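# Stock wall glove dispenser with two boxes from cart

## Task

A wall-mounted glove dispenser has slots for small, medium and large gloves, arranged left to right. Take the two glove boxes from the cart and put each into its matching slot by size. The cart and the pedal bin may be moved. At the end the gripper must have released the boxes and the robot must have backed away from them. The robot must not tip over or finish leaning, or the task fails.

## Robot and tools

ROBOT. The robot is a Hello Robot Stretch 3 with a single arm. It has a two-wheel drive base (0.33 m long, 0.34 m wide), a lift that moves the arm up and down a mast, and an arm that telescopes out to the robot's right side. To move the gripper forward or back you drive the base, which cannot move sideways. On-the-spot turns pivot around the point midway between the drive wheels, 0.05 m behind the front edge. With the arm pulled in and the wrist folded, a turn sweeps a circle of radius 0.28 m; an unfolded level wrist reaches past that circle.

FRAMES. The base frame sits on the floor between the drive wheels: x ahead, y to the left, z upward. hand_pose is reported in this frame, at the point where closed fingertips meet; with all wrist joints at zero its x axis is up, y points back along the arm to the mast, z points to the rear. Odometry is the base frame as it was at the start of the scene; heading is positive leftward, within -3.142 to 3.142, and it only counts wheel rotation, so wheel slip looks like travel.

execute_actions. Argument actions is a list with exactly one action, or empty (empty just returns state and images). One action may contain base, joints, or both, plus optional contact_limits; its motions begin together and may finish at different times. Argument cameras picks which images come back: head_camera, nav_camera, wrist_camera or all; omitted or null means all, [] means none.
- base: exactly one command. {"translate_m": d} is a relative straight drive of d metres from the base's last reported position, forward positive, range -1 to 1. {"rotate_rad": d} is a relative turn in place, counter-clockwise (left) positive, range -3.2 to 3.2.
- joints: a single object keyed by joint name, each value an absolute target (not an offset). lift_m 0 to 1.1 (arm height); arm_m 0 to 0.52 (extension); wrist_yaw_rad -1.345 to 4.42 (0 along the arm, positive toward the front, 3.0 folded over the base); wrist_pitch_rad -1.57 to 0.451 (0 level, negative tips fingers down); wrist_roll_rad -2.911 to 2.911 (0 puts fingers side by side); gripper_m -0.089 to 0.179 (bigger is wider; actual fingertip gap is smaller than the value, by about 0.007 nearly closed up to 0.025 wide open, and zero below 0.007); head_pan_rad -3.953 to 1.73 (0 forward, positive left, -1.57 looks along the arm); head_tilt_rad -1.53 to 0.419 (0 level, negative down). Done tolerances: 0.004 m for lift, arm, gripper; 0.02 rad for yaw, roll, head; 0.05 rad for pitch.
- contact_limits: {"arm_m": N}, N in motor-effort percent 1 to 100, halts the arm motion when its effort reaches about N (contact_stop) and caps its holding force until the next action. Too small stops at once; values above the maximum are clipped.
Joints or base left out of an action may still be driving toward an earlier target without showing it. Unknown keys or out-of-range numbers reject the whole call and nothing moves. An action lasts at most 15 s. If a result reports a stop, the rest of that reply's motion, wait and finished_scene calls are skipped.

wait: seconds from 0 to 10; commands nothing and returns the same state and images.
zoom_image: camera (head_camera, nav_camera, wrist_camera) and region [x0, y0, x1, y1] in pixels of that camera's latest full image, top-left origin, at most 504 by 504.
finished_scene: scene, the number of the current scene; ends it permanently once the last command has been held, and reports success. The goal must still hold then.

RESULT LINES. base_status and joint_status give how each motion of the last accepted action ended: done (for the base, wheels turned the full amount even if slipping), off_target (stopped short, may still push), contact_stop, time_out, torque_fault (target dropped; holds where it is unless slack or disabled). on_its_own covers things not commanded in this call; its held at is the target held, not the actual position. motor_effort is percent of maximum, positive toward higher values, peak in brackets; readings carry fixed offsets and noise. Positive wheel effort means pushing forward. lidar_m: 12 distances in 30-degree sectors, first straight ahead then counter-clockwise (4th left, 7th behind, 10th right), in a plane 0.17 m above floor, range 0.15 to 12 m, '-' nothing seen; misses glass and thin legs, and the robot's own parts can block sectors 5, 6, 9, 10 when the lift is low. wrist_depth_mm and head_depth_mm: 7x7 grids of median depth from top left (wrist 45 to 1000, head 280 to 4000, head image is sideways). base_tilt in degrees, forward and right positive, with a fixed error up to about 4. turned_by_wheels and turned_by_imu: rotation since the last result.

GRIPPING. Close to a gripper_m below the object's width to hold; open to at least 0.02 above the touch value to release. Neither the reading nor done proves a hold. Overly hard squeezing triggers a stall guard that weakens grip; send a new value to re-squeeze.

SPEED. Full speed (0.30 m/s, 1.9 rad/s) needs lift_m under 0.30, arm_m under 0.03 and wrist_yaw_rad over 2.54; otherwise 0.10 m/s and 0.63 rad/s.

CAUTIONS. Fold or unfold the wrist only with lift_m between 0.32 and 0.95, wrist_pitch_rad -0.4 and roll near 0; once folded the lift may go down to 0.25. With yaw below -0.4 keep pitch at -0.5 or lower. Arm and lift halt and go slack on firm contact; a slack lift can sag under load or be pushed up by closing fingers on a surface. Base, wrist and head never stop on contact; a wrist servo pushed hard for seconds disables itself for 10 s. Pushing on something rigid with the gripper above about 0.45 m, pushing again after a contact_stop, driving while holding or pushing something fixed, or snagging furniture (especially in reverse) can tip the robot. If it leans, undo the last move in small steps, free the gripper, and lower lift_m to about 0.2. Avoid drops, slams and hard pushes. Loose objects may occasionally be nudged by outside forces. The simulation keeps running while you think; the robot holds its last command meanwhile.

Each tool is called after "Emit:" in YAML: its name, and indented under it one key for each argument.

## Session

Emit:
execute_actions:
  actions: []

Scene clock: 0.00 s.
base_odometry: x=+0.000 y=+0.000 heading=+0.000 (m, m, rad; odometry frame)
turned_by_wheels: +0.000 (rad since the last result)
turned_by_imu: +0.000 (rad since the last result)
base_tilt: forward=+1.1 right=+1.6 (deg)
lidar_m: 2.33 2.44 1.20 1.17 1.23 1.73 1.99 2.08 2.05 1.99 1.75 2.39
head_depth_mm: 1829 2330 2305 2298 2287 2280 2268 / 1842 2324 2312 2275 2290 2276 2263 / 1855 2325 2323 2282 2276 2265 2248 / 1873 2303 2311 2300 2286 2285 2273 / 1878 2335 2301 2303 2294 2279 2253 / 1899 2337 2309 2301 2281 2270 2264 / 1917 2334 2334 2290 2282 2285 2257
base_status: not commanded
joint_positions: lift_m=+0.448 arm_m=-0.002 wrist_yaw_rad=+3.036 wrist_pitch_rad=-0.564 wrist_roll_rad=+0.003 gripper_m=+0.037 head_pan_rad=+0.019 head_tilt_rad=+0.009
joint_status: not commanded
motor_effort: left_wheel=+0 right_wheel=+1 lift_m=+25 arm_m=+0 wrist_yaw_rad=+0 wrist_pitch_rad=+3 wrist_roll_rad=+0 gripper_m=+1 head_pan_rad=+0 head_tilt_rad=+1 (%)
hand_pose: x=+0.0003 y=+0.0592 z=+0.4291 quat_wxyz=(+0.233, +0.689, +0.160, +0.667) (m; base frame)
wrist_depth_mm: - - - - - - - / - - - - - - - / - - - - - - - / 854 894 866 869 848 882 892 / 711 727 - 745 724 748 757 / 622 626 - 641 637 634 653 / 551 560 - - 544 553 559
pictures: head_camera (sideways: a quarter turn clockwise sets it upright), nav_camera (sideways: a quarter turn counterclockwise sets it upright), wrist_camera
Images, in order (width x height): head_camera 896x504, nav_camera 672x504, wrist_camera 644x364.

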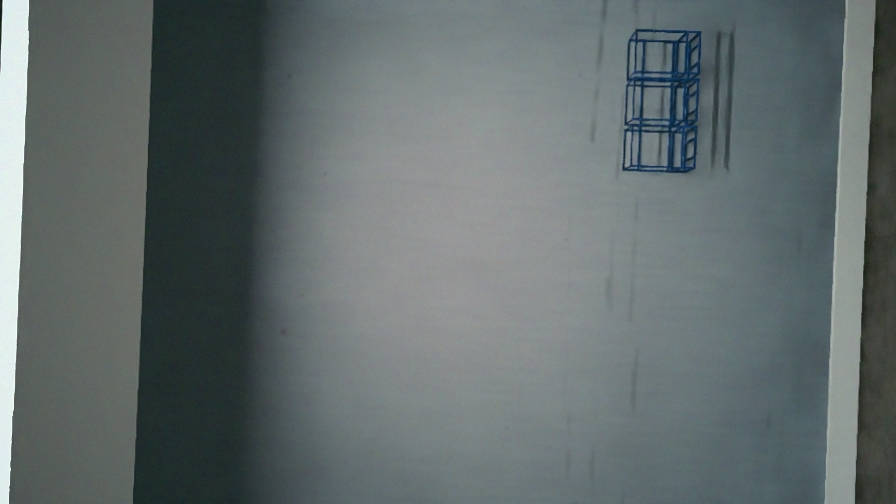

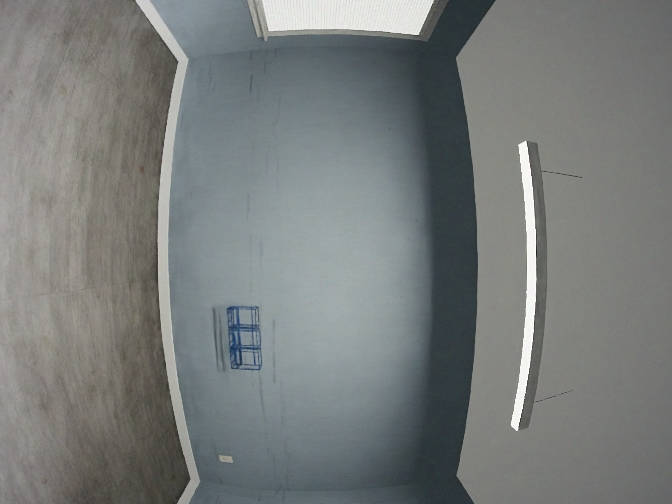

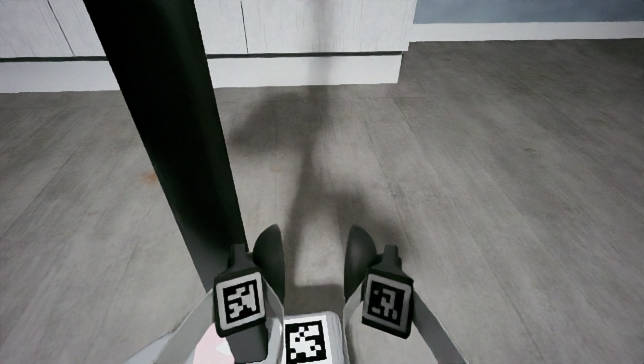

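Emit:
execute_actions:
  actions:
    - {"joints": {"head_pan_rad": -1.4, "head_tilt_rad": -0.5}}
  cameras: ["head_camera", "nav_camera"]

Scene clock: 16.57 s.
base_odometry: x=+0.000 y=+0.000 heading=+0.000 (m, m, rad; odometry frame)
turned_by_wheels: +0.000 (rad since the last result)
turned_by_imu: -0.001 (rad since the last result)
base_tilt: forward=+1.1 right=+1.6 (deg)
lidar_m: 2.33 2.44 1.21 1.17 1.23 1.73 1.99 2.08 2.06 2.00 1.76 2.40
head_depth_mm: 1643 1769 1911 2095 2147 1670 1372 / 1671 1809 1957 2148 2125 1660 1365 / 1708 1824 1985 2187 2105 1640 1356 / 1736 1872 2044 2230 2075 1632 1351 / 1764 1914 2089 2276 2066 1614 1337 / 1801 1931 2078 2271 2031 1621 1334 / 1827 1984 1855 2154 2011 1601 1319
base_status: not commanded
joint_positions: lift_m=+0.448 arm_m=-0.002 wrist_yaw_rad=+3.036 wrist_pitch_rad=-0.564 wrist_roll_rad=+0.003 gripper_m=+0.037 head_pan_rad=-1.393 head_tilt_rad=-0.493
joint_status: all done
motor_effort: left_wheel=+0(0) right_wheel=+1(1) lift_m=+26(26) arm_m=+0(0) wrist_yaw_rad=+1(1) wrist_pitch_rad=+3(3) wrist_roll_rad=+0(0) gripper_m=+0(0) head_pan_rad=-3(47) head_tilt_rad=-3(24) (%)
hand_pose: x=+0.0003 y=+0.0592 z=+0.4291 quat_wxyz=(+0.233, +0.689, +0.160, +0.667) (m; base frame)
wrist_depth_mm: - - - - - - - / - - - - - - - / - - - - - - - / 864 872 874 874 882 890 870 / 730 717 - 751 733 758 732 / 631 627 - 627 628 635 652 / 557 567 - - 546 569 563
pictures: head_camera (sideways: a quarter turn clockwise sets it upright), nav_camera (sideways: a quarter turn counterclockwise sets it upright)
Images, in order (width x height): head_camera 896x504, nav_camera 672x504.

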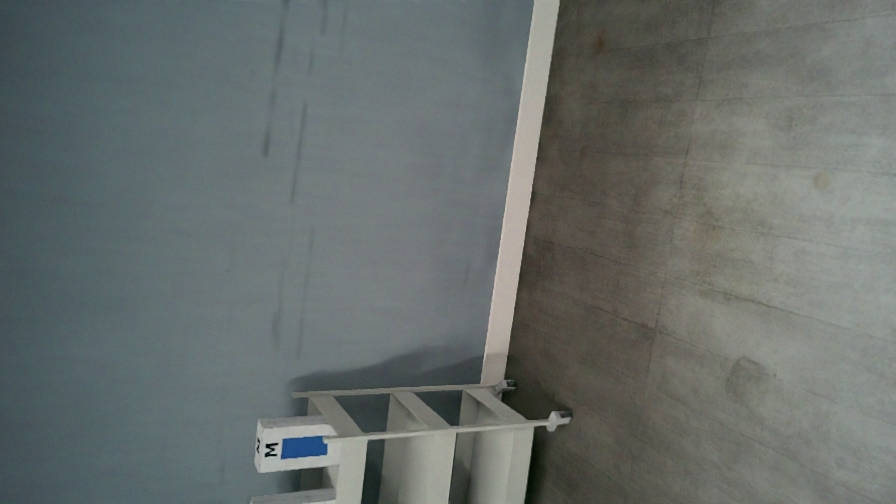

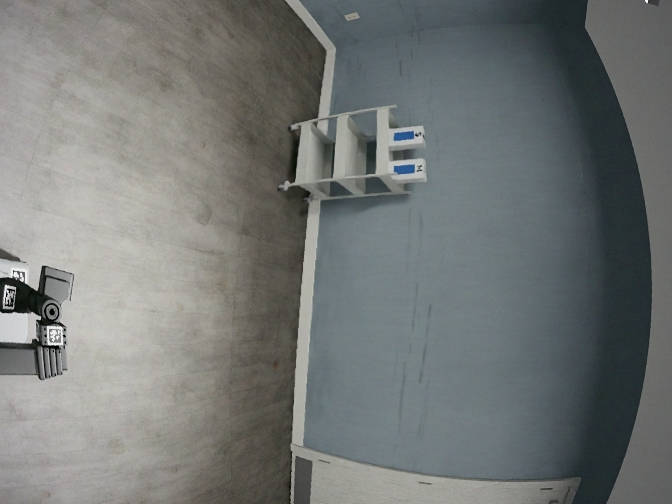

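Emit:
execute_actions:
  actions:
    - {"base": {"rotate_rad": -0.785}, "joints": {"lift_m": 0.26, "head_pan_rad": -0.3, "head_tilt_rad": -0.5}}
  cameras: ["head_camera", "nav_camera"]

Scene clock: 52.00 s.
base_odometry: x=+0.000 y=+0.000 heading=-0.785 (m, m, rad; odometry frame)
turned_by_wheels: -0.785 (rad since the last result)
turned_by_imu: -0.793 (rad since the last result)
base_tilt: forward=+1.1 right=+1.6 (deg)
lidar_m: 1.88 2.33 2.33 2.02 1.17 1.18 1.39 1.99 1.99 2.25 2.00 1.75
head_depth_mm: 1670 1780 1916 2064 2147 1669 1371 / 1750 1863 2008 2196 2127 1667 1360 / 1835 1966 2110 2312 2087 1640 1353 / 1924 2068 1929 2240 2091 1637 1346 / 2029 2178 2046 2275 2065 1623 1335 / 2121 2338 2553 2661 2046 1603 1331 / 2248 2465 2733 2751 2033 1604 1328
base_status: done
joint_positions: lift_m=+0.260 arm_m=-0.002 wrist_yaw_rad=+3.036 wrist_pitch_rad=-0.565 wrist_roll_rad=+0.003 gripper_m=+0.037 head_pan_rad=-0.307 head_tilt_rad=-0.494
joint_status: all done
motor_effort: left_wheel=+4(13) right_wheel=-4(11) lift_m=+23(24) arm_m=+1(0) wrist_yaw_rad=+1(2) wrist_pitch_rad=+4(4) wrist_roll_rad=+0(0) gripper_m=+0(1) head_pan_rad=+4(48) head_tilt_rad=-3(2) (%)
hand_pose: x=+0.0003 y=+0.0590 z=+0.2413 quat_wxyz=(+0.233, +0.689, +0.161, +0.667) (m; base frame)
wrist_depth_mm: 941 - - - - - - / 899 - 910 925 951 965 957 / 691 697 715 717 724 730 733 / 568 569 573 585 591 596 585 / 479 498 - - 488 498 501 / - - - - 425 425 429 / - - - - 367 372 380
pictures: head_camera (sideways: a quarter turn clockwise sets it upright), nav_camera (sideways: a quarter turn counterclockwise sets it upright)
Images, in order (width x height): head_camera 896x504, nav_camera 672x504.

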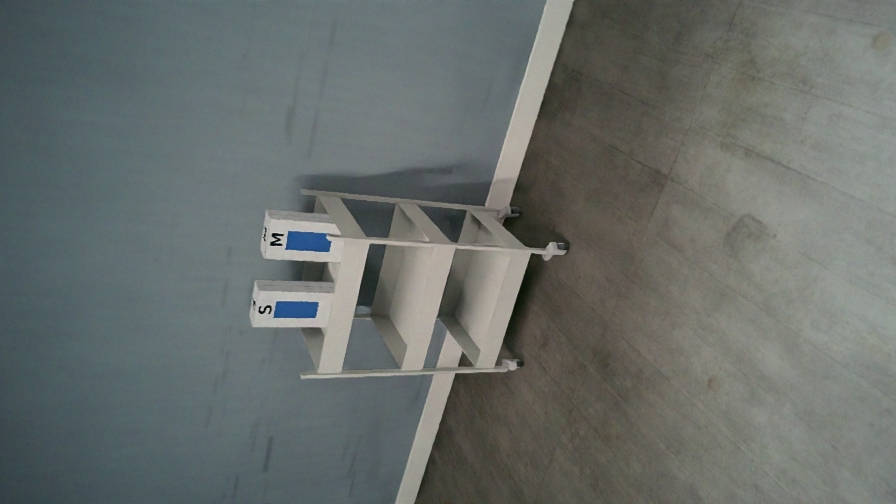

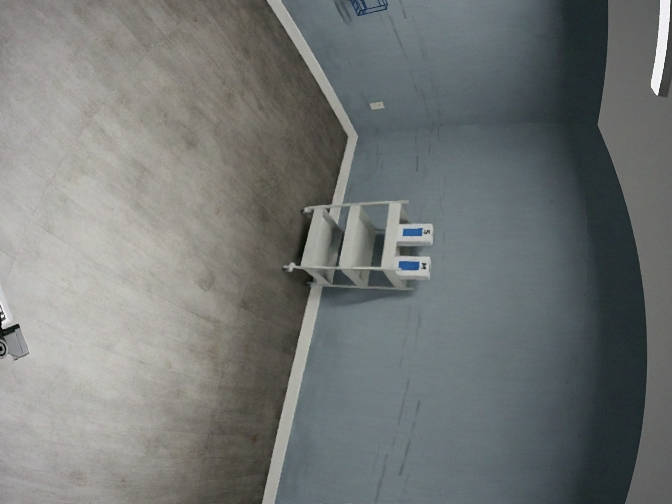

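Emit:
execute_actions:
  actions:
    - {"base": {"translate_m": 1.0}, "joints": {"head_pan_rad": -0.6, "head_tilt_rad": -0.7}}
  cameras: ["head_camera"]

Emit:
execute_actions:
  actions:
    - {"base": {"translate_m": 0.35}}
  cameras: []

Emit:
execute_actions:
  actions:
    - {"base": {"rotate_rad": 0.735}, "joints": {"lift_m": 0.42, "head_pan_rad": -1.57, "head_tilt_rad": -0.6, "wrist_pitch_rad": -0.4}}

Scene clock: 120.13 s.
base_odometry: x=+0.708 y=-0.707 heading=-0.785 (m, m, rad; odometry frame)
turned_by_wheels: +0.000 (rad since the last result)
turned_by_imu: +0.004 (rad since the last result)
base_tilt: forward=+1.1 right=+1.6 (deg)
lidar_m: 1.55 1.59 1.60 1.89 2.46 1.88 2.20 2.72 2.43 1.48 0.90 0.91
head_depth_mm: 1070 1181 1324 1505 1663 1436 1227 / 1094 1211 1363 1551 1685 1425 1216 / 1115 1209 1131 1393 1563 1412 1213 / 1139 1256 1273 1347 1503 1404 1209 / 1158 1243 1144 1379 1532 1391 1198 / 1179 1314 1304 1332 1522 1384 1194 / 1207 1356 1535 1804 1642 1380 1191
base_status: done
joint_positions: lift_m=+0.260 arm_m=-0.002 wrist_yaw_rad=+3.036 wrist_pitch_rad=-0.565 wrist_roll_rad=+0.003 gripper_m=+0.037 head_pan_rad=-0.593 head_tilt_rad=-0.692
joint_status: all done
motor_effort: left_wheel=+4(17) right_wheel=-3(7) lift_m=+24(23) arm_m=+0(1) wrist_yaw_rad=+0(0) wrist_pitch_rad=+4(4) wrist_roll_rad=+0(0) gripper_m=+1(0) head_pan_rad=-3(26) head_tilt_rad=-3(17) (%)
hand_pose: x=+0.0003 y=+0.0590 z=+0.2412 quat_wxyz=(+0.234, +0.689, +0.161, +0.667) (m; base frame)
wrist_depth_mm: - - - - - - - / 920 - 929 936 946 968 966 / 706 699 700 711 730 722 723 / 577 572 577 591 577 588 591 / 485 494 - - 493 489 500 / - - - - 426 425 429 / - - - - 369 372 377
pictures: head_camera (sideways: a quarter turn clockwise sets it upright)
Images, in order (width x height): head_camera 896x504.

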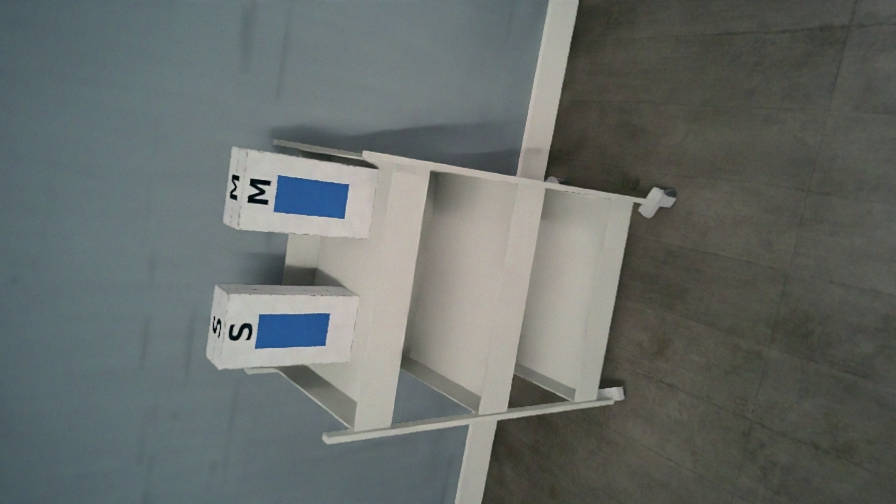

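Scene clock: 123.00 s.
base_odometry: x=+0.955 y=-0.954 heading=-0.785 (m, m, rad; odometry frame)
turned_by_wheels: +0.000 (rad since the last result)
turned_by_imu: +0.002 (rad since the last result)
base_tilt: forward=+1.1 right=+1.6 (deg)
lidar_m: 1.27 1.33 1.34 1.59 2.70 2.17 2.49 2.99 2.02 1.21 0.66 0.66
head_depth_mm: 868 959 853 914 1056 1336 1224 / 884 977 1089 990 1115 1219 1217 / 902 1004 874 950 1105 1261 1208 / 922 1025 1109 971 1121 1286 1209 / 938 1051 1192 1303 1532 1337 1198 / 958 1075 1225 1422 1606 1379 1190 / 978 1105 1259 1462 1625 1379 1186
base_status: done
joint_positions: lift_m=+0.260 arm_m=-0.002 wrist_yaw_rad=+3.036 wrist_pitch_rad=-0.565 wrist_roll_rad=+0.003 gripper_m=+0.037 head_pan_rad=-0.593 head_tilt_rad=-0.692
joint_status: not commanded
motor_effort: left_wheel=+4(15) right_wheel=-3(7) lift_m=+24(23) arm_m=+0(0) wrist_yaw_rad=+1(0) wrist_pitch_rad=+4(4) wrist_roll_rad=+0(0) gripper_m=+0(0) head_pan_rad=-3(3) head_tilt_rad=-3(3) (%)
hand_pose: x=+0.0003 y=+0.0590 z=+0.2412 quat_wxyz=(+0.234, +0.689, +0.161, +0.667) (m; base frame)
wrist_depth_mm: - - - - - - - / 878 - 936 911 951 940 997 / 684 706 706 727 710 737 744 / 569 575 580 580 587 594 595 / 486 503 - - 501 494 502 / - - - - 421 428 425 / - - - - 372 376 378
pictures: none
No camera images: the call's "cameras" was empty. Leave "cameras" out to get every camera's image.

Scene clock: 125.30 s.
base_odometry: x=+0.955 y=-0.954 heading=-0.050 (m, m, rad; odometry frame)
turned_by_wheels: +0.735 (rad since the last result)
turned_by_imu: +0.740 (rad since the last result)
base_tilt: forward=+1.1 right=+1.6 (deg)
lidar_m: 1.34 1.38 1.88 2.23 2.17 2.95 2.99 1.54 0.69 0.66 0.68 1.39
head_depth_mm: 902 993 1110 1255 1442 1519 1279 / 900 992 1088 1227 1346 1471 1273 / 897 991 1068 927 990 1121 1218 / 896 981 1098 1115 978 1111 1211 / 889 982 1059 919 970 1107 1201 / 892 985 1074 993 962 1069 1190 / 890 980 1087 1228 1376 1460 1233
base_status: done
joint_positions: lift_m=+0.420 arm_m=-0.002 wrist_yaw_rad=+3.036 wrist_pitch_rad=-0.419 wrist_roll_rad=+0.003 gripper_m=+0.037 head_pan_rad=-1.563 head_tilt_rad=-0.605
joint_status: all done
motor_effort: left_wheel=-4(11) right_wheel=+5(16) lift_m=+27(31) arm_m=+0(0) wrist_yaw_rad=+0(0) wrist_pitch_rad=+6(6) wrist_roll_rad=+0(0) gripper_m=+0(1) head_pan_rad=-3(46) head_tilt_rad=+2(10) (%)
hand_pose: x=+0.0025 y=+0.0797 z=+0.4323 quat_wxyz=(+0.184, +0.699, +0.110, +0.682) (m; base frame)
wrist_depth_mm: - - - - - - - / - - - - - - - / - - - - - - - / - - - - - - - / 824 825 857 847 849 829 837 / 678 683 - 686 705 688 697 / 583 579 580 591 576 586 597
pictures: head_camera (sideways: a quarter turn clockwise sets it upright), nav_camera (sideways: a quarter turn counterclockwise sets it upright), wrist_camera
Images, in order (width x height): head_camera 896x504, nav_camera 672x504, wrist_camera 644x364.

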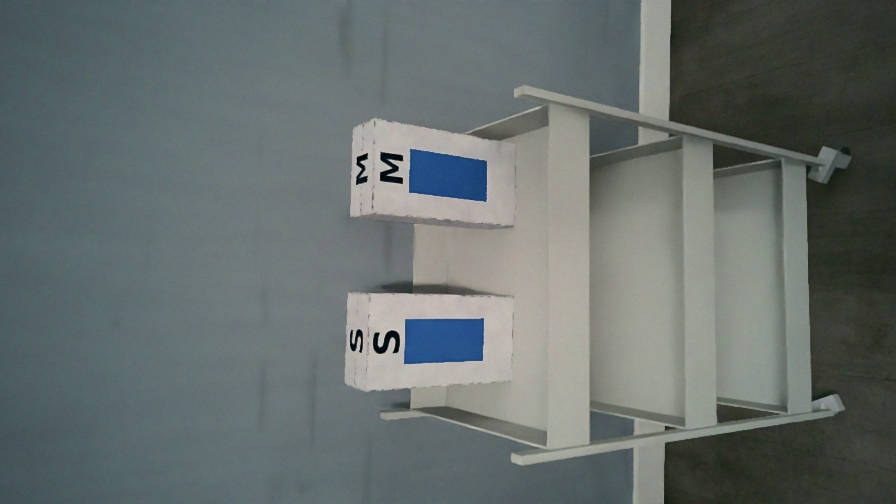

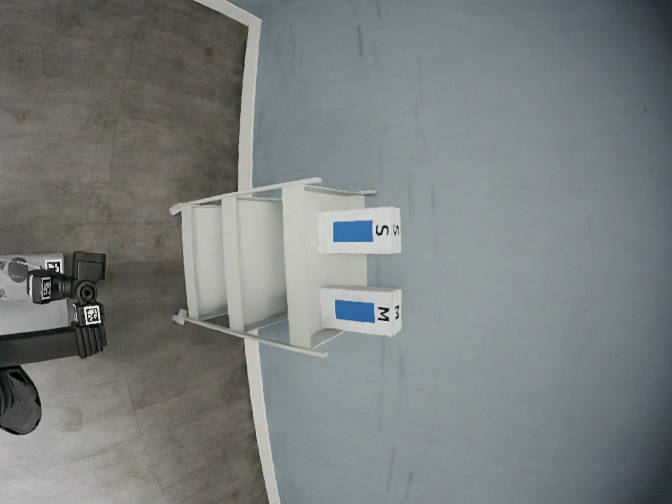

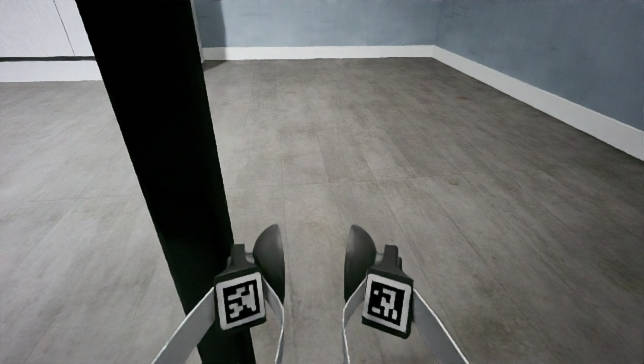

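Emit:
execute_actions:
  actions:
    - {"base": {"translate_m": -0.11}, "joints": {"wrist_yaw_rad": 0.0, "lift_m": 0.8, "gripper_m": 0.17}}

Scene clock: 144.93 s.
base_odometry: x=+0.845 y=-0.948 heading=-0.050 (m, m, rad; odometry frame)
turned_by_wheels: +0.000 (rad since the last result)
turned_by_imu: -0.002 (rad since the last result)
base_tilt: forward=+1.1 right=+1.6 (deg)
lidar_m: 1.45 1.50 2.04 2.15 2.17 2.94 2.88 1.54 1.12 0.67 0.68 1.50
head_depth_mm: 903 993 1107 1252 1446 1517 1306 / 900 991 1108 1249 1437 1516 1305 / 898 987 1099 1225 1400 1501 1294 / 895 985 1058 925 977 1100 - / 894 983 1096 1082 968 1105 1197 / 890 984 1062 932 960 1072 1200 / 890 977 1074 981 953 1064 1192
base_status: done
joint_positions: lift_m=+0.800 arm_m=-0.002 wrist_yaw_rad=+0.002 wrist_pitch_rad=-0.418 wrist_roll_rad=+0.003 gripper_m=+0.170 head_pan_rad=-1.563 head_tilt_rad=-0.605
joint_status: all done
motor_effort: left_wheel=-4(11) right_wheel=+7(7) lift_m=+28(32) arm_m=+0(0) wrist_yaw_rad=-1(2) wrist_pitch_rad=+5(6) wrist_roll_rad=+0(0) gripper_m=+0(85) head_pan_rad=-3(3) head_tilt_rad=+2(2) (%)
hand_pose: x=-0.0210 y=-0.3677 z=+0.8124 quat_wxyz=(+0.691, +0.148, -0.692, -0.147) (m; base frame)
wrist_depth_mm: 739 516 727 516 755 760 756 / 798 775 605 557 826 817 825 / 839 580 597 594 913 903 910 / 945 470 484 490 - 989 - / - - 786 802 - - - / - 673 681 629 - - - / - 919 853 838 - 986 -
pictures: head_camera (sideways: a quarter turn clockwise sets it upright), nav_camera (sideways: a quarter turn counterclockwise sets it upright), wrist_camera
Images, in order (width x height): head_camera 896x504, nav_camera 672x504, wrist_camera 644x364.

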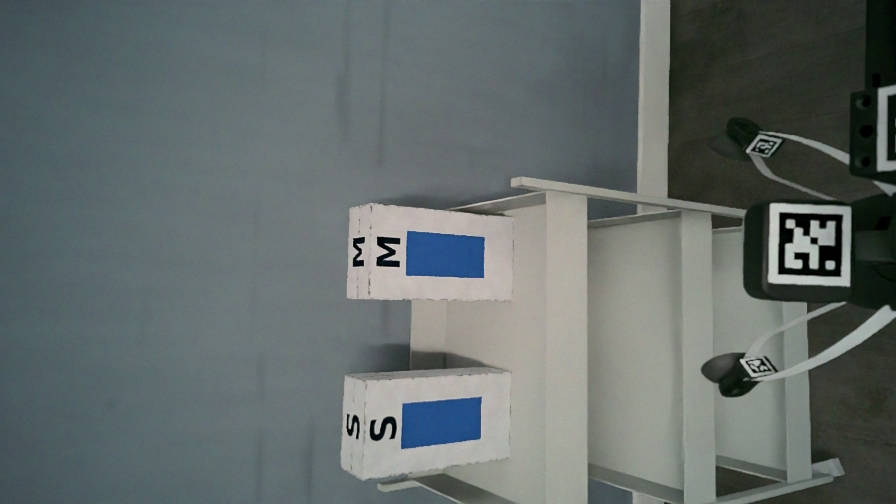

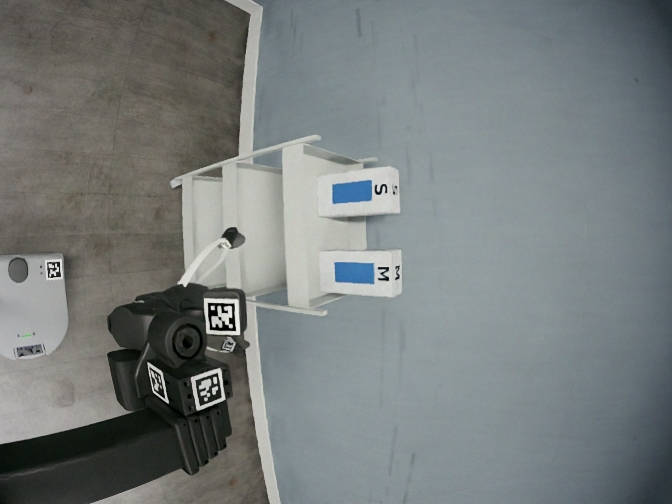

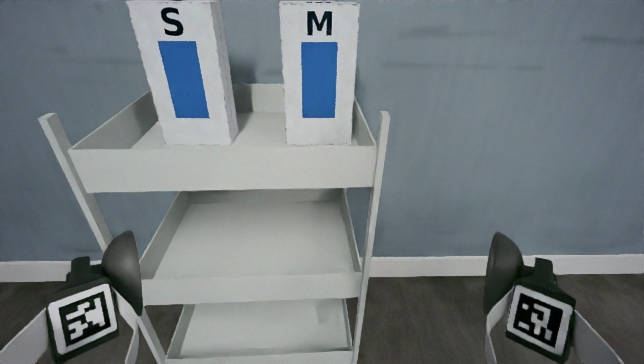

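Emit:
execute_actions:
  actions:
    - {"joints": {"wrist_pitch_rad": 0.0}}
  cameras: ["head_camera", "wrist_camera"]

Scene clock: 149.57 s.
base_odometry: x=+0.845 y=-0.948 heading=-0.050 (m, m, rad; odometry frame)
turned_by_wheels: +0.000 (rad since the last result)
turned_by_imu: -0.001 (rad since the last result)
base_tilt: forward=+1.1 right=+1.6 (deg)
lidar_m: 1.44 1.50 2.04 2.15 2.16 2.95 2.87 1.54 1.12 0.67 0.69 1.50
head_depth_mm: 902 993 1108 1254 1436 1520 1306 / 903 987 1107 1251 1419 1499 1301 / 898 988 1100 1227 1402 1493 1291 / 898 988 1062 927 974 1046 - / 893 984 1094 1082 968 1107 1199 / 892 978 1057 936 929 1100 1193 / 890 980 1071 981 954 1061 1187
base_status: not commanded
joint_positions: lift_m=+0.800 arm_m=-0.002 wrist_yaw_rad=+0.002 wrist_pitch_rad=-0.023 wrist_roll_rad=+0.003 gripper_m=+0.170 head_pan_rad=-1.563 head_tilt_rad=-0.605
joint_status: all done
motor_effort: left_wheel=-3(4) right_wheel=+7(7) lift_m=+28(27) arm_m=+0(0) wrist_yaw_rad=-1(1) wrist_pitch_rad=+7(6) wrist_roll_rad=+0(0) gripper_m=+1(0) head_pan_rad=-3(3) head_tilt_rad=+2(2) (%)
hand_pose: x=-0.0208 y=-0.3990 z=+0.9087 quat_wxyz=(+0.706, +0.009, -0.708, -0.007) (m; base frame)
wrist_depth_mm: 749 760 786 779 793 795 822 / 775 778 790 816 808 815 827 / 790 807 810 826 836 849 861 / 828 813 817 577 851 870 892 / 837 844 619 601 878 898 910 / 877 601 591 602 891 943 904 / - 454 455 473 949 933 939
pictures: head_camera (sideways: a quarter turn clockwise sets it upright), wrist_camera
Images, in order (width x height): head_camera 896x504, wrist_camera 644x364.

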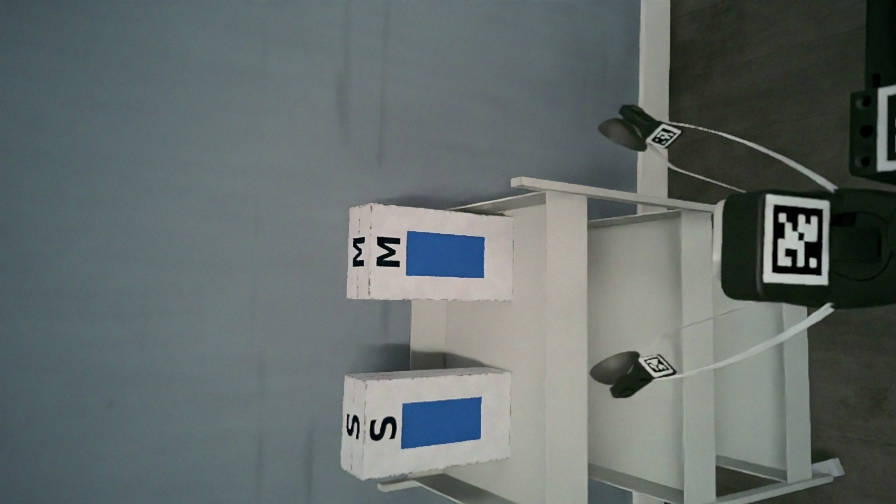

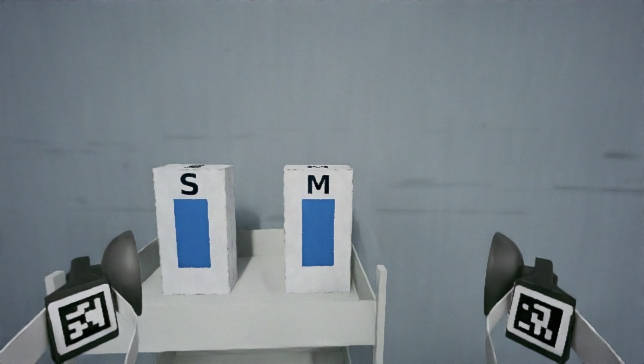

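Emit:
execute_actions:
  actions:
    - {"joints": {"arm_m": 0.36, "lift_m": 0.792}, "contact_limits": {"arm_m": 15}}
  cameras: ["head_camera", "wrist_camera"]

Scene clock: 171.27 s.
base_odometry: x=+0.845 y=-0.948 heading=-0.050 (m, m, rad; odometry frame)
turned_by_wheels: +0.000 (rad since the last result)
turned_by_imu: -0.001 (rad since the last result)
base_tilt: forward=+1.1 right=+1.6 (deg)
lidar_m: 1.45 1.50 2.03 2.14 2.16 2.95 2.88 1.54 1.12 0.66 0.68 1.51
head_depth_mm: 904 995 1107 1256 1440 1564 - / 900 993 1109 1228 - - 1270 / 897 991 1099 - 1446 1495 1270 / 894 986 1065 - 1150 1112 1204 / 892 982 1089 1062 968 1108 1200 / 891 979 1059 935 961 1103 1198 / 892 982 1074 982 954 1063 1191
base_status: not commanded
joint_positions: lift_m=+0.792 arm_m=+0.360 wrist_yaw_rad=+0.001 wrist_pitch_rad=-0.021 wrist_roll_rad=+0.003 gripper_m=+0.170 head_pan_rad=-1.563 head_tilt_rad=-0.605
joint_status: all done
motor_effort: left_wheel=-4(4) right_wheel=+7(7) lift_m=+23(23) arm_m=+4(7) wrist_yaw_rad=-1(1) wrist_pitch_rad=+6(7) wrist_roll_rad=+0(0) gripper_m=+0(1) head_pan_rad=-3(3) head_tilt_rad=+1(2) (%)
contact_limits: arm_m 15 (drawing in: default 28, maximum 46; extending or still: default 39, maximum 63)
hand_pose: x=-0.0211 y=-0.7604 z=+0.9013 quat_wxyz=(+0.706, +0.008, -0.708, -0.007) (m; base frame)
wrist_depth_mm: 424 435 434 433 450 442 456 / 438 438 444 452 447 455 460 / 451 449 457 465 461 470 469 / 458 466 467 469 477 481 496 / 218 479 475 217 252 500 501 / 210 487 493 220 501 515 523 / - 411 416 226 525 530 539
pictures: head_camera (sideways: a quarter turn clockwise sets it upright), wrist_camera
Images, in order (width x height): head_camera 896x504, wrist_camera 644x364.

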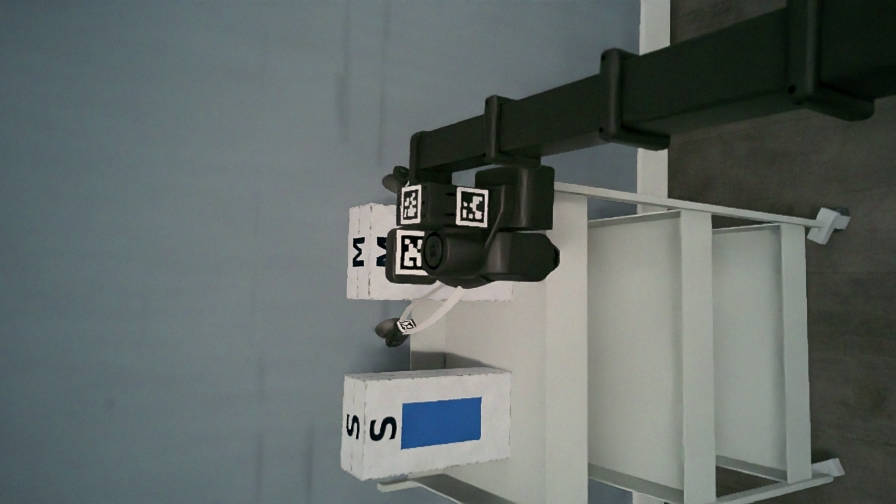

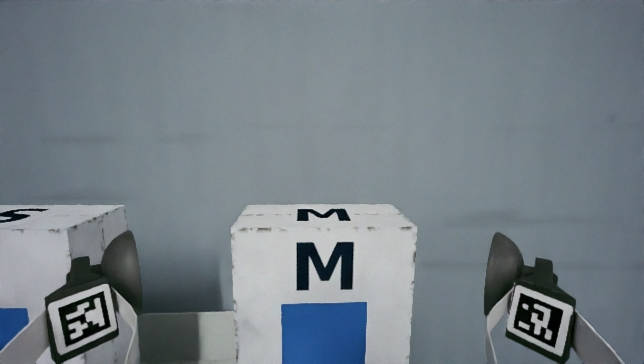

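Emit:
execute_actions:
  actions:
    - {"base": {"translate_m": -0.005}, "joints": {"arm_m": 0.42, "lift_m": 0.768}, "contact_limits": {"arm_m": 15}}
  cameras: ["head_camera", "wrist_camera"]

Scene clock: 193.47 s.
base_odometry: x=+0.840 y=-0.948 heading=-0.050 (m, m, rad; odometry frame)
turned_by_wheels: +0.000 (rad since the last result)
turned_by_imu: -0.001 (rad since the last result)
base_tilt: forward=+1.1 right=+1.6 (deg)
lidar_m: 1.45 1.50 2.04 2.14 2.17 2.95 2.88 1.54 1.12 0.67 0.68 1.51
head_depth_mm: 901 992 1109 1251 1440 1554 - / 901 991 1101 1236 1395 - 1270 / 898 988 1098 - 1427 1457 1260 / 897 982 1064 - 978 1113 1202 / 892 983 1087 1081 969 1108 1202 / 891 979 1063 933 962 1101 1198 / 890 978 1073 968 955 1066 1190
base_status: done
joint_positions: lift_m=+0.768 arm_m=+0.420 wrist_yaw_rad=+0.001 wrist_pitch_rad=-0.021 wrist_roll_rad=+0.003 gripper_m=+0.170 head_pan_rad=-1.563 head_tilt_rad=-0.605
joint_status: all done
motor_effort: left_wheel=-3(11) right_wheel=+6(9) lift_m=+24(24) arm_m=+4(3) wrist_yaw_rad=-1(1) wrist_pitch_rad=+6(6) wrist_roll_rad=+0(0) gripper_m=+0(0) head_pan_rad=-3(3) head_tilt_rad=+2(1) (%)
contact_limits: arm_m 15 (drawing in: default 28, maximum 46; extending or still: default 39, maximum 63)
hand_pose: x=-0.0211 y=-0.8204 z=+0.8773 quat_wxyz=(+0.706, +0.008, -0.708, -0.007) (m; base frame)
wrist_depth_mm: 371 374 374 379 384 389 393 / 382 384 383 390 393 402 402 / 388 390 397 403 408 411 416 / 399 404 404 401 416 420 423 / 206 422 150 152 155 431 441 / 196 425 153 155 159 444 453 / - 351 158 160 163 461 467
pictures: head_camera (sideways: a quarter turn clockwise sets it upright), wrist_camera
Images, in order (width x height): head_camera 896x504, wrist_camera 644x364.

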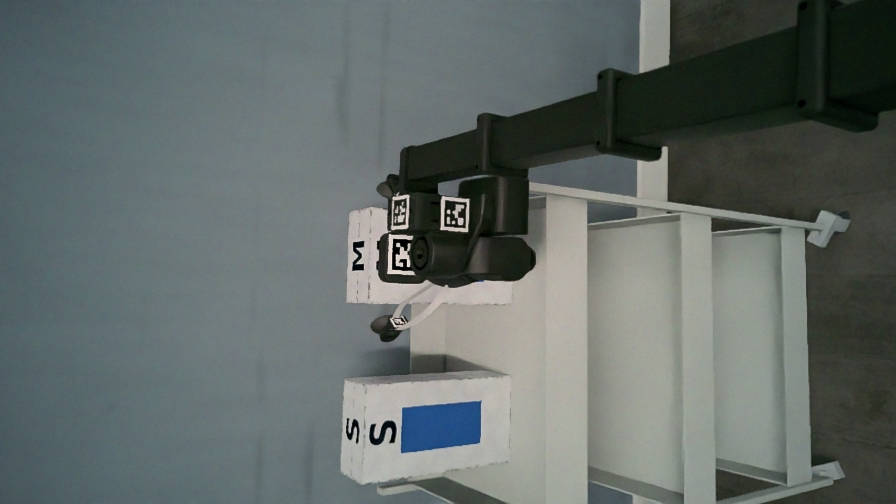

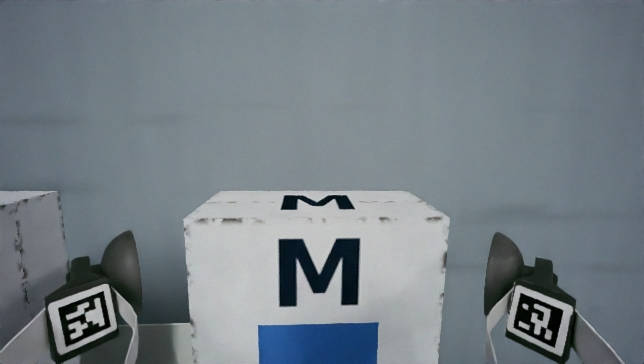

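Emit:
execute_actions:
  actions:
    - {"base": {"translate_m": -0.008}, "joints": {"wrist_yaw_rad": 0.04, "arm_m": 0.464}, "contact_limits": {"arm_m": 15}}
  cameras: ["head_camera", "wrist_camera"]

Scene clock: 208.77 s.
base_odometry: x=+0.832 y=-0.948 heading=-0.050 (m, m, rad; odometry frame)
turned_by_wheels: +0.000 (rad since the last result)
turned_by_imu: -0.001 (rad since the last result)
base_tilt: forward=+1.1 right=+1.6 (deg)
lidar_m: 1.46 1.51 2.05 2.13 2.16 2.94 2.86 1.54 1.12 0.67 0.69 1.51
head_depth_mm: 903 991 1111 1250 1444 1553 - / 900 991 1106 1239 1382 - 1241 / 898 988 1102 - 1418 1491 1263 / 896 986 1071 - 976 1080 1207 / 894 984 1078 1040 969 1107 1204 / 891 978 1074 951 962 1099 1197 / 886 978 1056 948 953 1089 1186
base_status: done
joint_positions: lift_m=+0.768 arm_m=+0.464 wrist_yaw_rad=+0.038 wrist_pitch_rad=-0.021 wrist_roll_rad=+0.003 gripper_m=+0.170 head_pan_rad=-1.563 head_tilt_rad=-0.605
joint_status: all done
motor_effort: left_wheel=-4(10) right_wheel=+6(10) lift_m=+24(23) arm_m=+4(6) wrist_yaw_rad=+2(4) wrist_pitch_rad=+6(6) wrist_roll_rad=+0(0) gripper_m=-1(0) head_pan_rad=-3(3) head_tilt_rad=+2(2) (%)
contact_limits: arm_m 15 (drawing in: default 28, maximum 46; extending or still: default 39, maximum 63)
hand_pose: x=-0.0117 y=-0.8642 z=+0.8773 quat_wxyz=(+0.706, +0.021, -0.708, +0.006) (m; base frame)
wrist_depth_mm: 337 340 337 337 337 339 337 / 347 347 345 344 347 345 344 / 356 354 357 357 355 356 357 / 366 364 366 368 366 365 361 / 375 372 127 127 129 374 375 / 391 108 108 108 109 110 389 / - 111 111 111 112 114 398
pictures: head_camera (sideways: a quarter turn clockwise sets it upright), wrist_camera
Images, in order (width x height): head_camera 896x504, wrist_camera 644x364.

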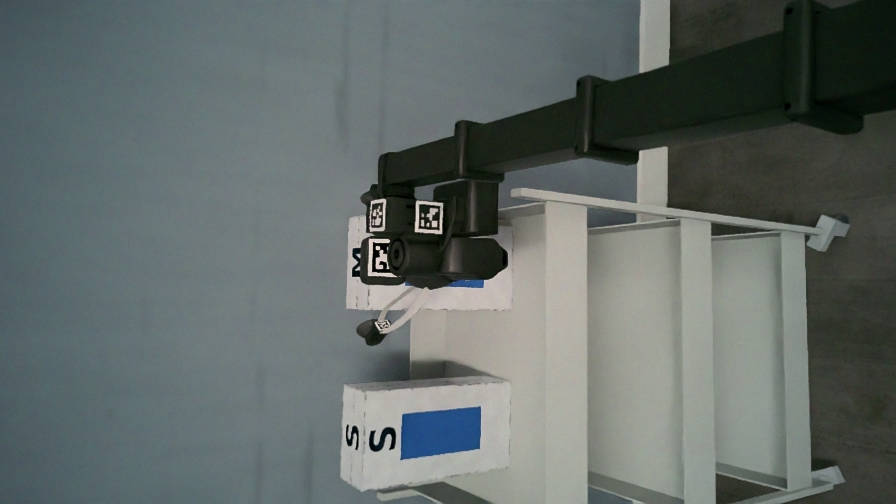

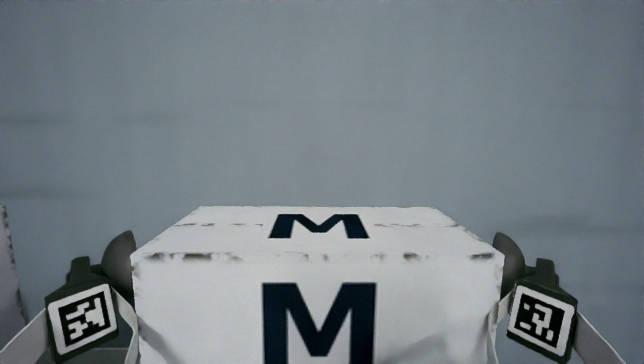

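Emit:
execute_actions:
  actions:
    - {"joints": {"gripper_m": 0.095}}
  cameras: []

Emit:
execute_actions:
  actions:
    - {"joints": {"gripper_m": 0.08}}
  cameras: ["wrist_camera"]

Emit:
execute_actions:
  actions:
    - {"joints": {"lift_m": 0.92, "wrist_pitch_rad": 0.14}}
  cameras: ["head_camera", "wrist_camera"]

Scene clock: 222.00 s.
base_odometry: x=+0.832 y=-0.948 heading=-0.050 (m, m, rad; odometry frame)
turned_by_wheels: +0.000 (rad since the last result)
turned_by_imu: -0.001 (rad since the last result)
base_tilt: forward=+1.1 right=+1.6 (deg)
lidar_m: 1.46 1.51 2.05 2.15 2.17 2.95 2.87 1.54 1.12 0.67 0.68 1.51
head_depth_mm: 899 991 1107 1255 1446 1562 - / 902 993 1106 1242 1383 - 1243 / 899 989 1100 - 1412 1496 1266 / 896 985 1073 - 978 1083 1208 / 894 982 1079 1039 968 1107 1202 / 891 983 1076 954 960 1099 1190 / 889 978 1061 950 954 1091 1186
base_status: not commanded
joint_positions: lift_m=+0.768 arm_m=+0.464 wrist_yaw_rad=+0.037 wrist_pitch_rad=-0.018 wrist_roll_rad=+0.003 gripper_m=+0.096 head_pan_rad=-1.563 head_tilt_rad=-0.605
joint_status: all done
motor_effort: left_wheel=-5(5) right_wheel=+8(9) lift_m=+24(24) arm_m=+3(4) wrist_yaw_rad=+3(1) wrist_pitch_rad=+5(6) wrist_roll_rad=+0(0) gripper_m=-15(89) head_pan_rad=-3(3) head_tilt_rad=+2(1) (%)
hand_pose: x=-0.0120 y=-0.8644 z=+0.8781 quat_wxyz=(+0.706, +0.020, -0.708, +0.006) (m; base frame)
wrist_depth_mm: 338 339 337 336 342 339 339 / 348 345 351 349 350 348 346 / 359 358 358 356 355 359 361 / 370 365 367 366 366 370 363 / 375 375 120 122 123 375 376 / 385 122 122 123 124 390 393 / 398 310 124 125 126 404 401
pictures: none
No camera images: the call's "cameras" was empty. Leave "cameras" out to get every camera's image.

Scene clock: 222.63 s.
base_odometry: x=+0.832 y=-0.948 heading=-0.050 (m, m, rad; odometry frame)
turned_by_wheels: +0.000 (rad since the last result)
turned_by_imu: +0.000 (rad since the last result)
base_tilt: forward=+1.1 right=+1.6 (deg)
lidar_m: 1.46 1.51 2.05 2.13 2.18 2.95 2.87 1.54 1.12 0.67 0.69 1.52
head_depth_mm: 903 998 1108 1255 1441 1554 - / 901 992 1104 1237 1380 - 1246 / 897 987 1102 - 1426 1489 1264 / 893 987 1071 - 977 1086 1208 / 894 988 1078 1039 968 1105 1198 / 893 980 1074 950 961 1098 1196 / 890 980 1058 951 954 1085 1192
base_status: not commanded
joint_positions: lift_m=+0.768 arm_m=+0.464 wrist_yaw_rad=+0.037 wrist_pitch_rad=-0.018 wrist_roll_rad=+0.003 gripper_m=+0.081 head_pan_rad=-1.563 head_tilt_rad=-0.605
joint_status: all done
motor_effort: left_wheel=-6(5) right_wheel=+7(8) lift_m=+23(24) arm_m=+3(3) wrist_yaw_rad=+2(1) wrist_pitch_rad=+5(5) wrist_roll_rad=+0(0) gripper_m=-20(80) head_pan_rad=-3(3) head_tilt_rad=+3(2) (%)
hand_pose: x=-0.0120 y=-0.8644 z=+0.8781 quat_wxyz=(+0.706, +0.020, -0.708, +0.006) (m; base frame)
wrist_depth_mm: 338 339 336 343 339 342 339 / 350 347 346 348 347 345 346 / 356 357 355 353 359 358 355 / 365 365 366 366 366 366 367 / 381 366 121 122 122 381 380 / 392 122 122 123 124 386 389 / 394 309 124 125 127 402 398
pictures: wrist_camera
Images, in order (width x height): wrist_camera 644x364.

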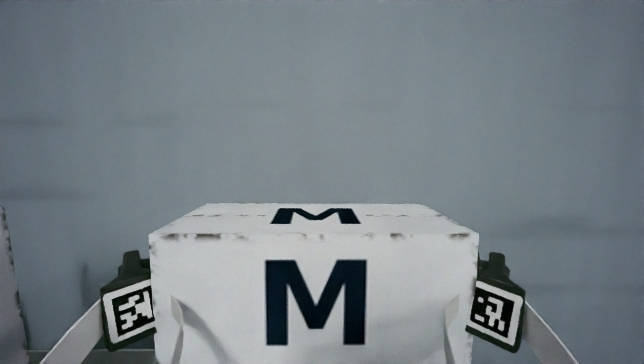

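Scene clock: 224.83 s.
base_odometry: x=+0.832 y=-0.948 heading=-0.050 (m, m, rad; odometry frame)
turned_by_wheels: +0.000 (rad since the last result)
turned_by_imu: +0.000 (rad since the last result)
base_tilt: forward=+1.2 right=+1.7 (deg)
lidar_m: 1.46 1.51 2.05 2.14 2.17 2.94 2.86 1.54 1.12 0.67 0.69 1.51
head_depth_mm: 903 994 1093 - - 1470 1277 / 899 989 - 1287 1435 1518 1275 / 898 973 1158 1246 1409 1495 1260 / 896 971 864 1049 974 1085 1206 / 893 970 1062 1088 969 1109 1200 / 891 979 1077 951 961 1097 1196 / 889 979 1058 950 954 1093 1187
base_status: not commanded
joint_positions: lift_m=+0.920 arm_m=+0.464 wrist_yaw_rad=+0.038 wrist_pitch_rad=+0.057 wrist_roll_rad=+0.003 gripper_m=+0.084 head_pan_rad=-1.563 head_tilt_rad=-0.605
joint_status: wrist_pitch_rad off_target (ended at +0.057, target +0.140); the others done
motor_effort: left_wheel=-3(4) right_wheel=+6(7) lift_m=+32(33) arm_m=+3(3) wrist_yaw_rad=+1(3) wrist_pitch_rad=+25(29) wrist_roll_rad=+0(0) gripper_m=-18(20) head_pan_rad=-3(3) head_tilt_rad=+2(2) (%)
hand_pose: x=-0.0116 y=-0.8658 z=+1.0489 quat_wxyz=(+0.706, -0.006, -0.708, +0.033) (m; base frame)
wrist_depth_mm: 348 350 349 352 343 351 349 / 354 357 354 356 354 355 354 / 366 360 361 360 361 363 362 / 367 366 362 362 366 364 366 / 372 370 122 124 125 368 373 / 376 122 122 123 125 378 374 / 387 388 123 125 127 382 385
pictures: head_camera (sideways: a quarter turn clockwise sets it upright), wrist_camera
Images, in order (width x height): head_camera 896x504, wrist_camera 644x364.

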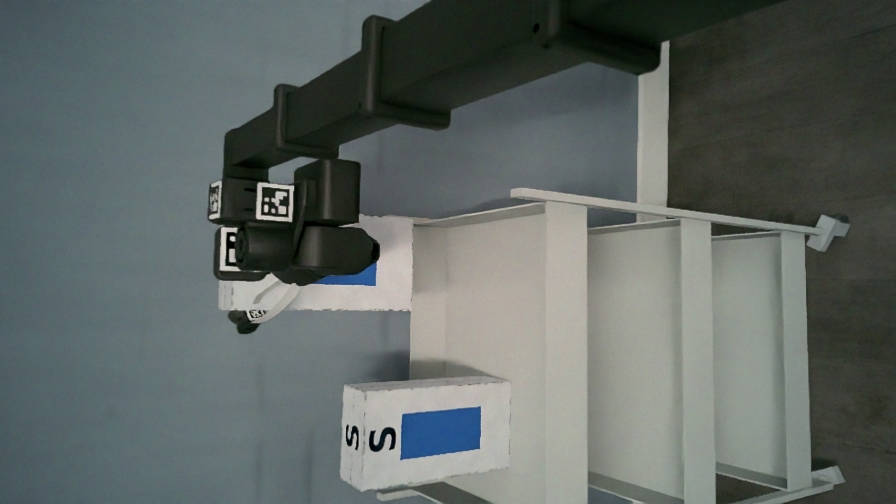

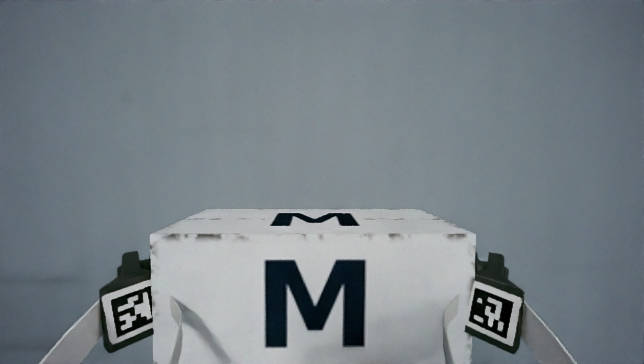

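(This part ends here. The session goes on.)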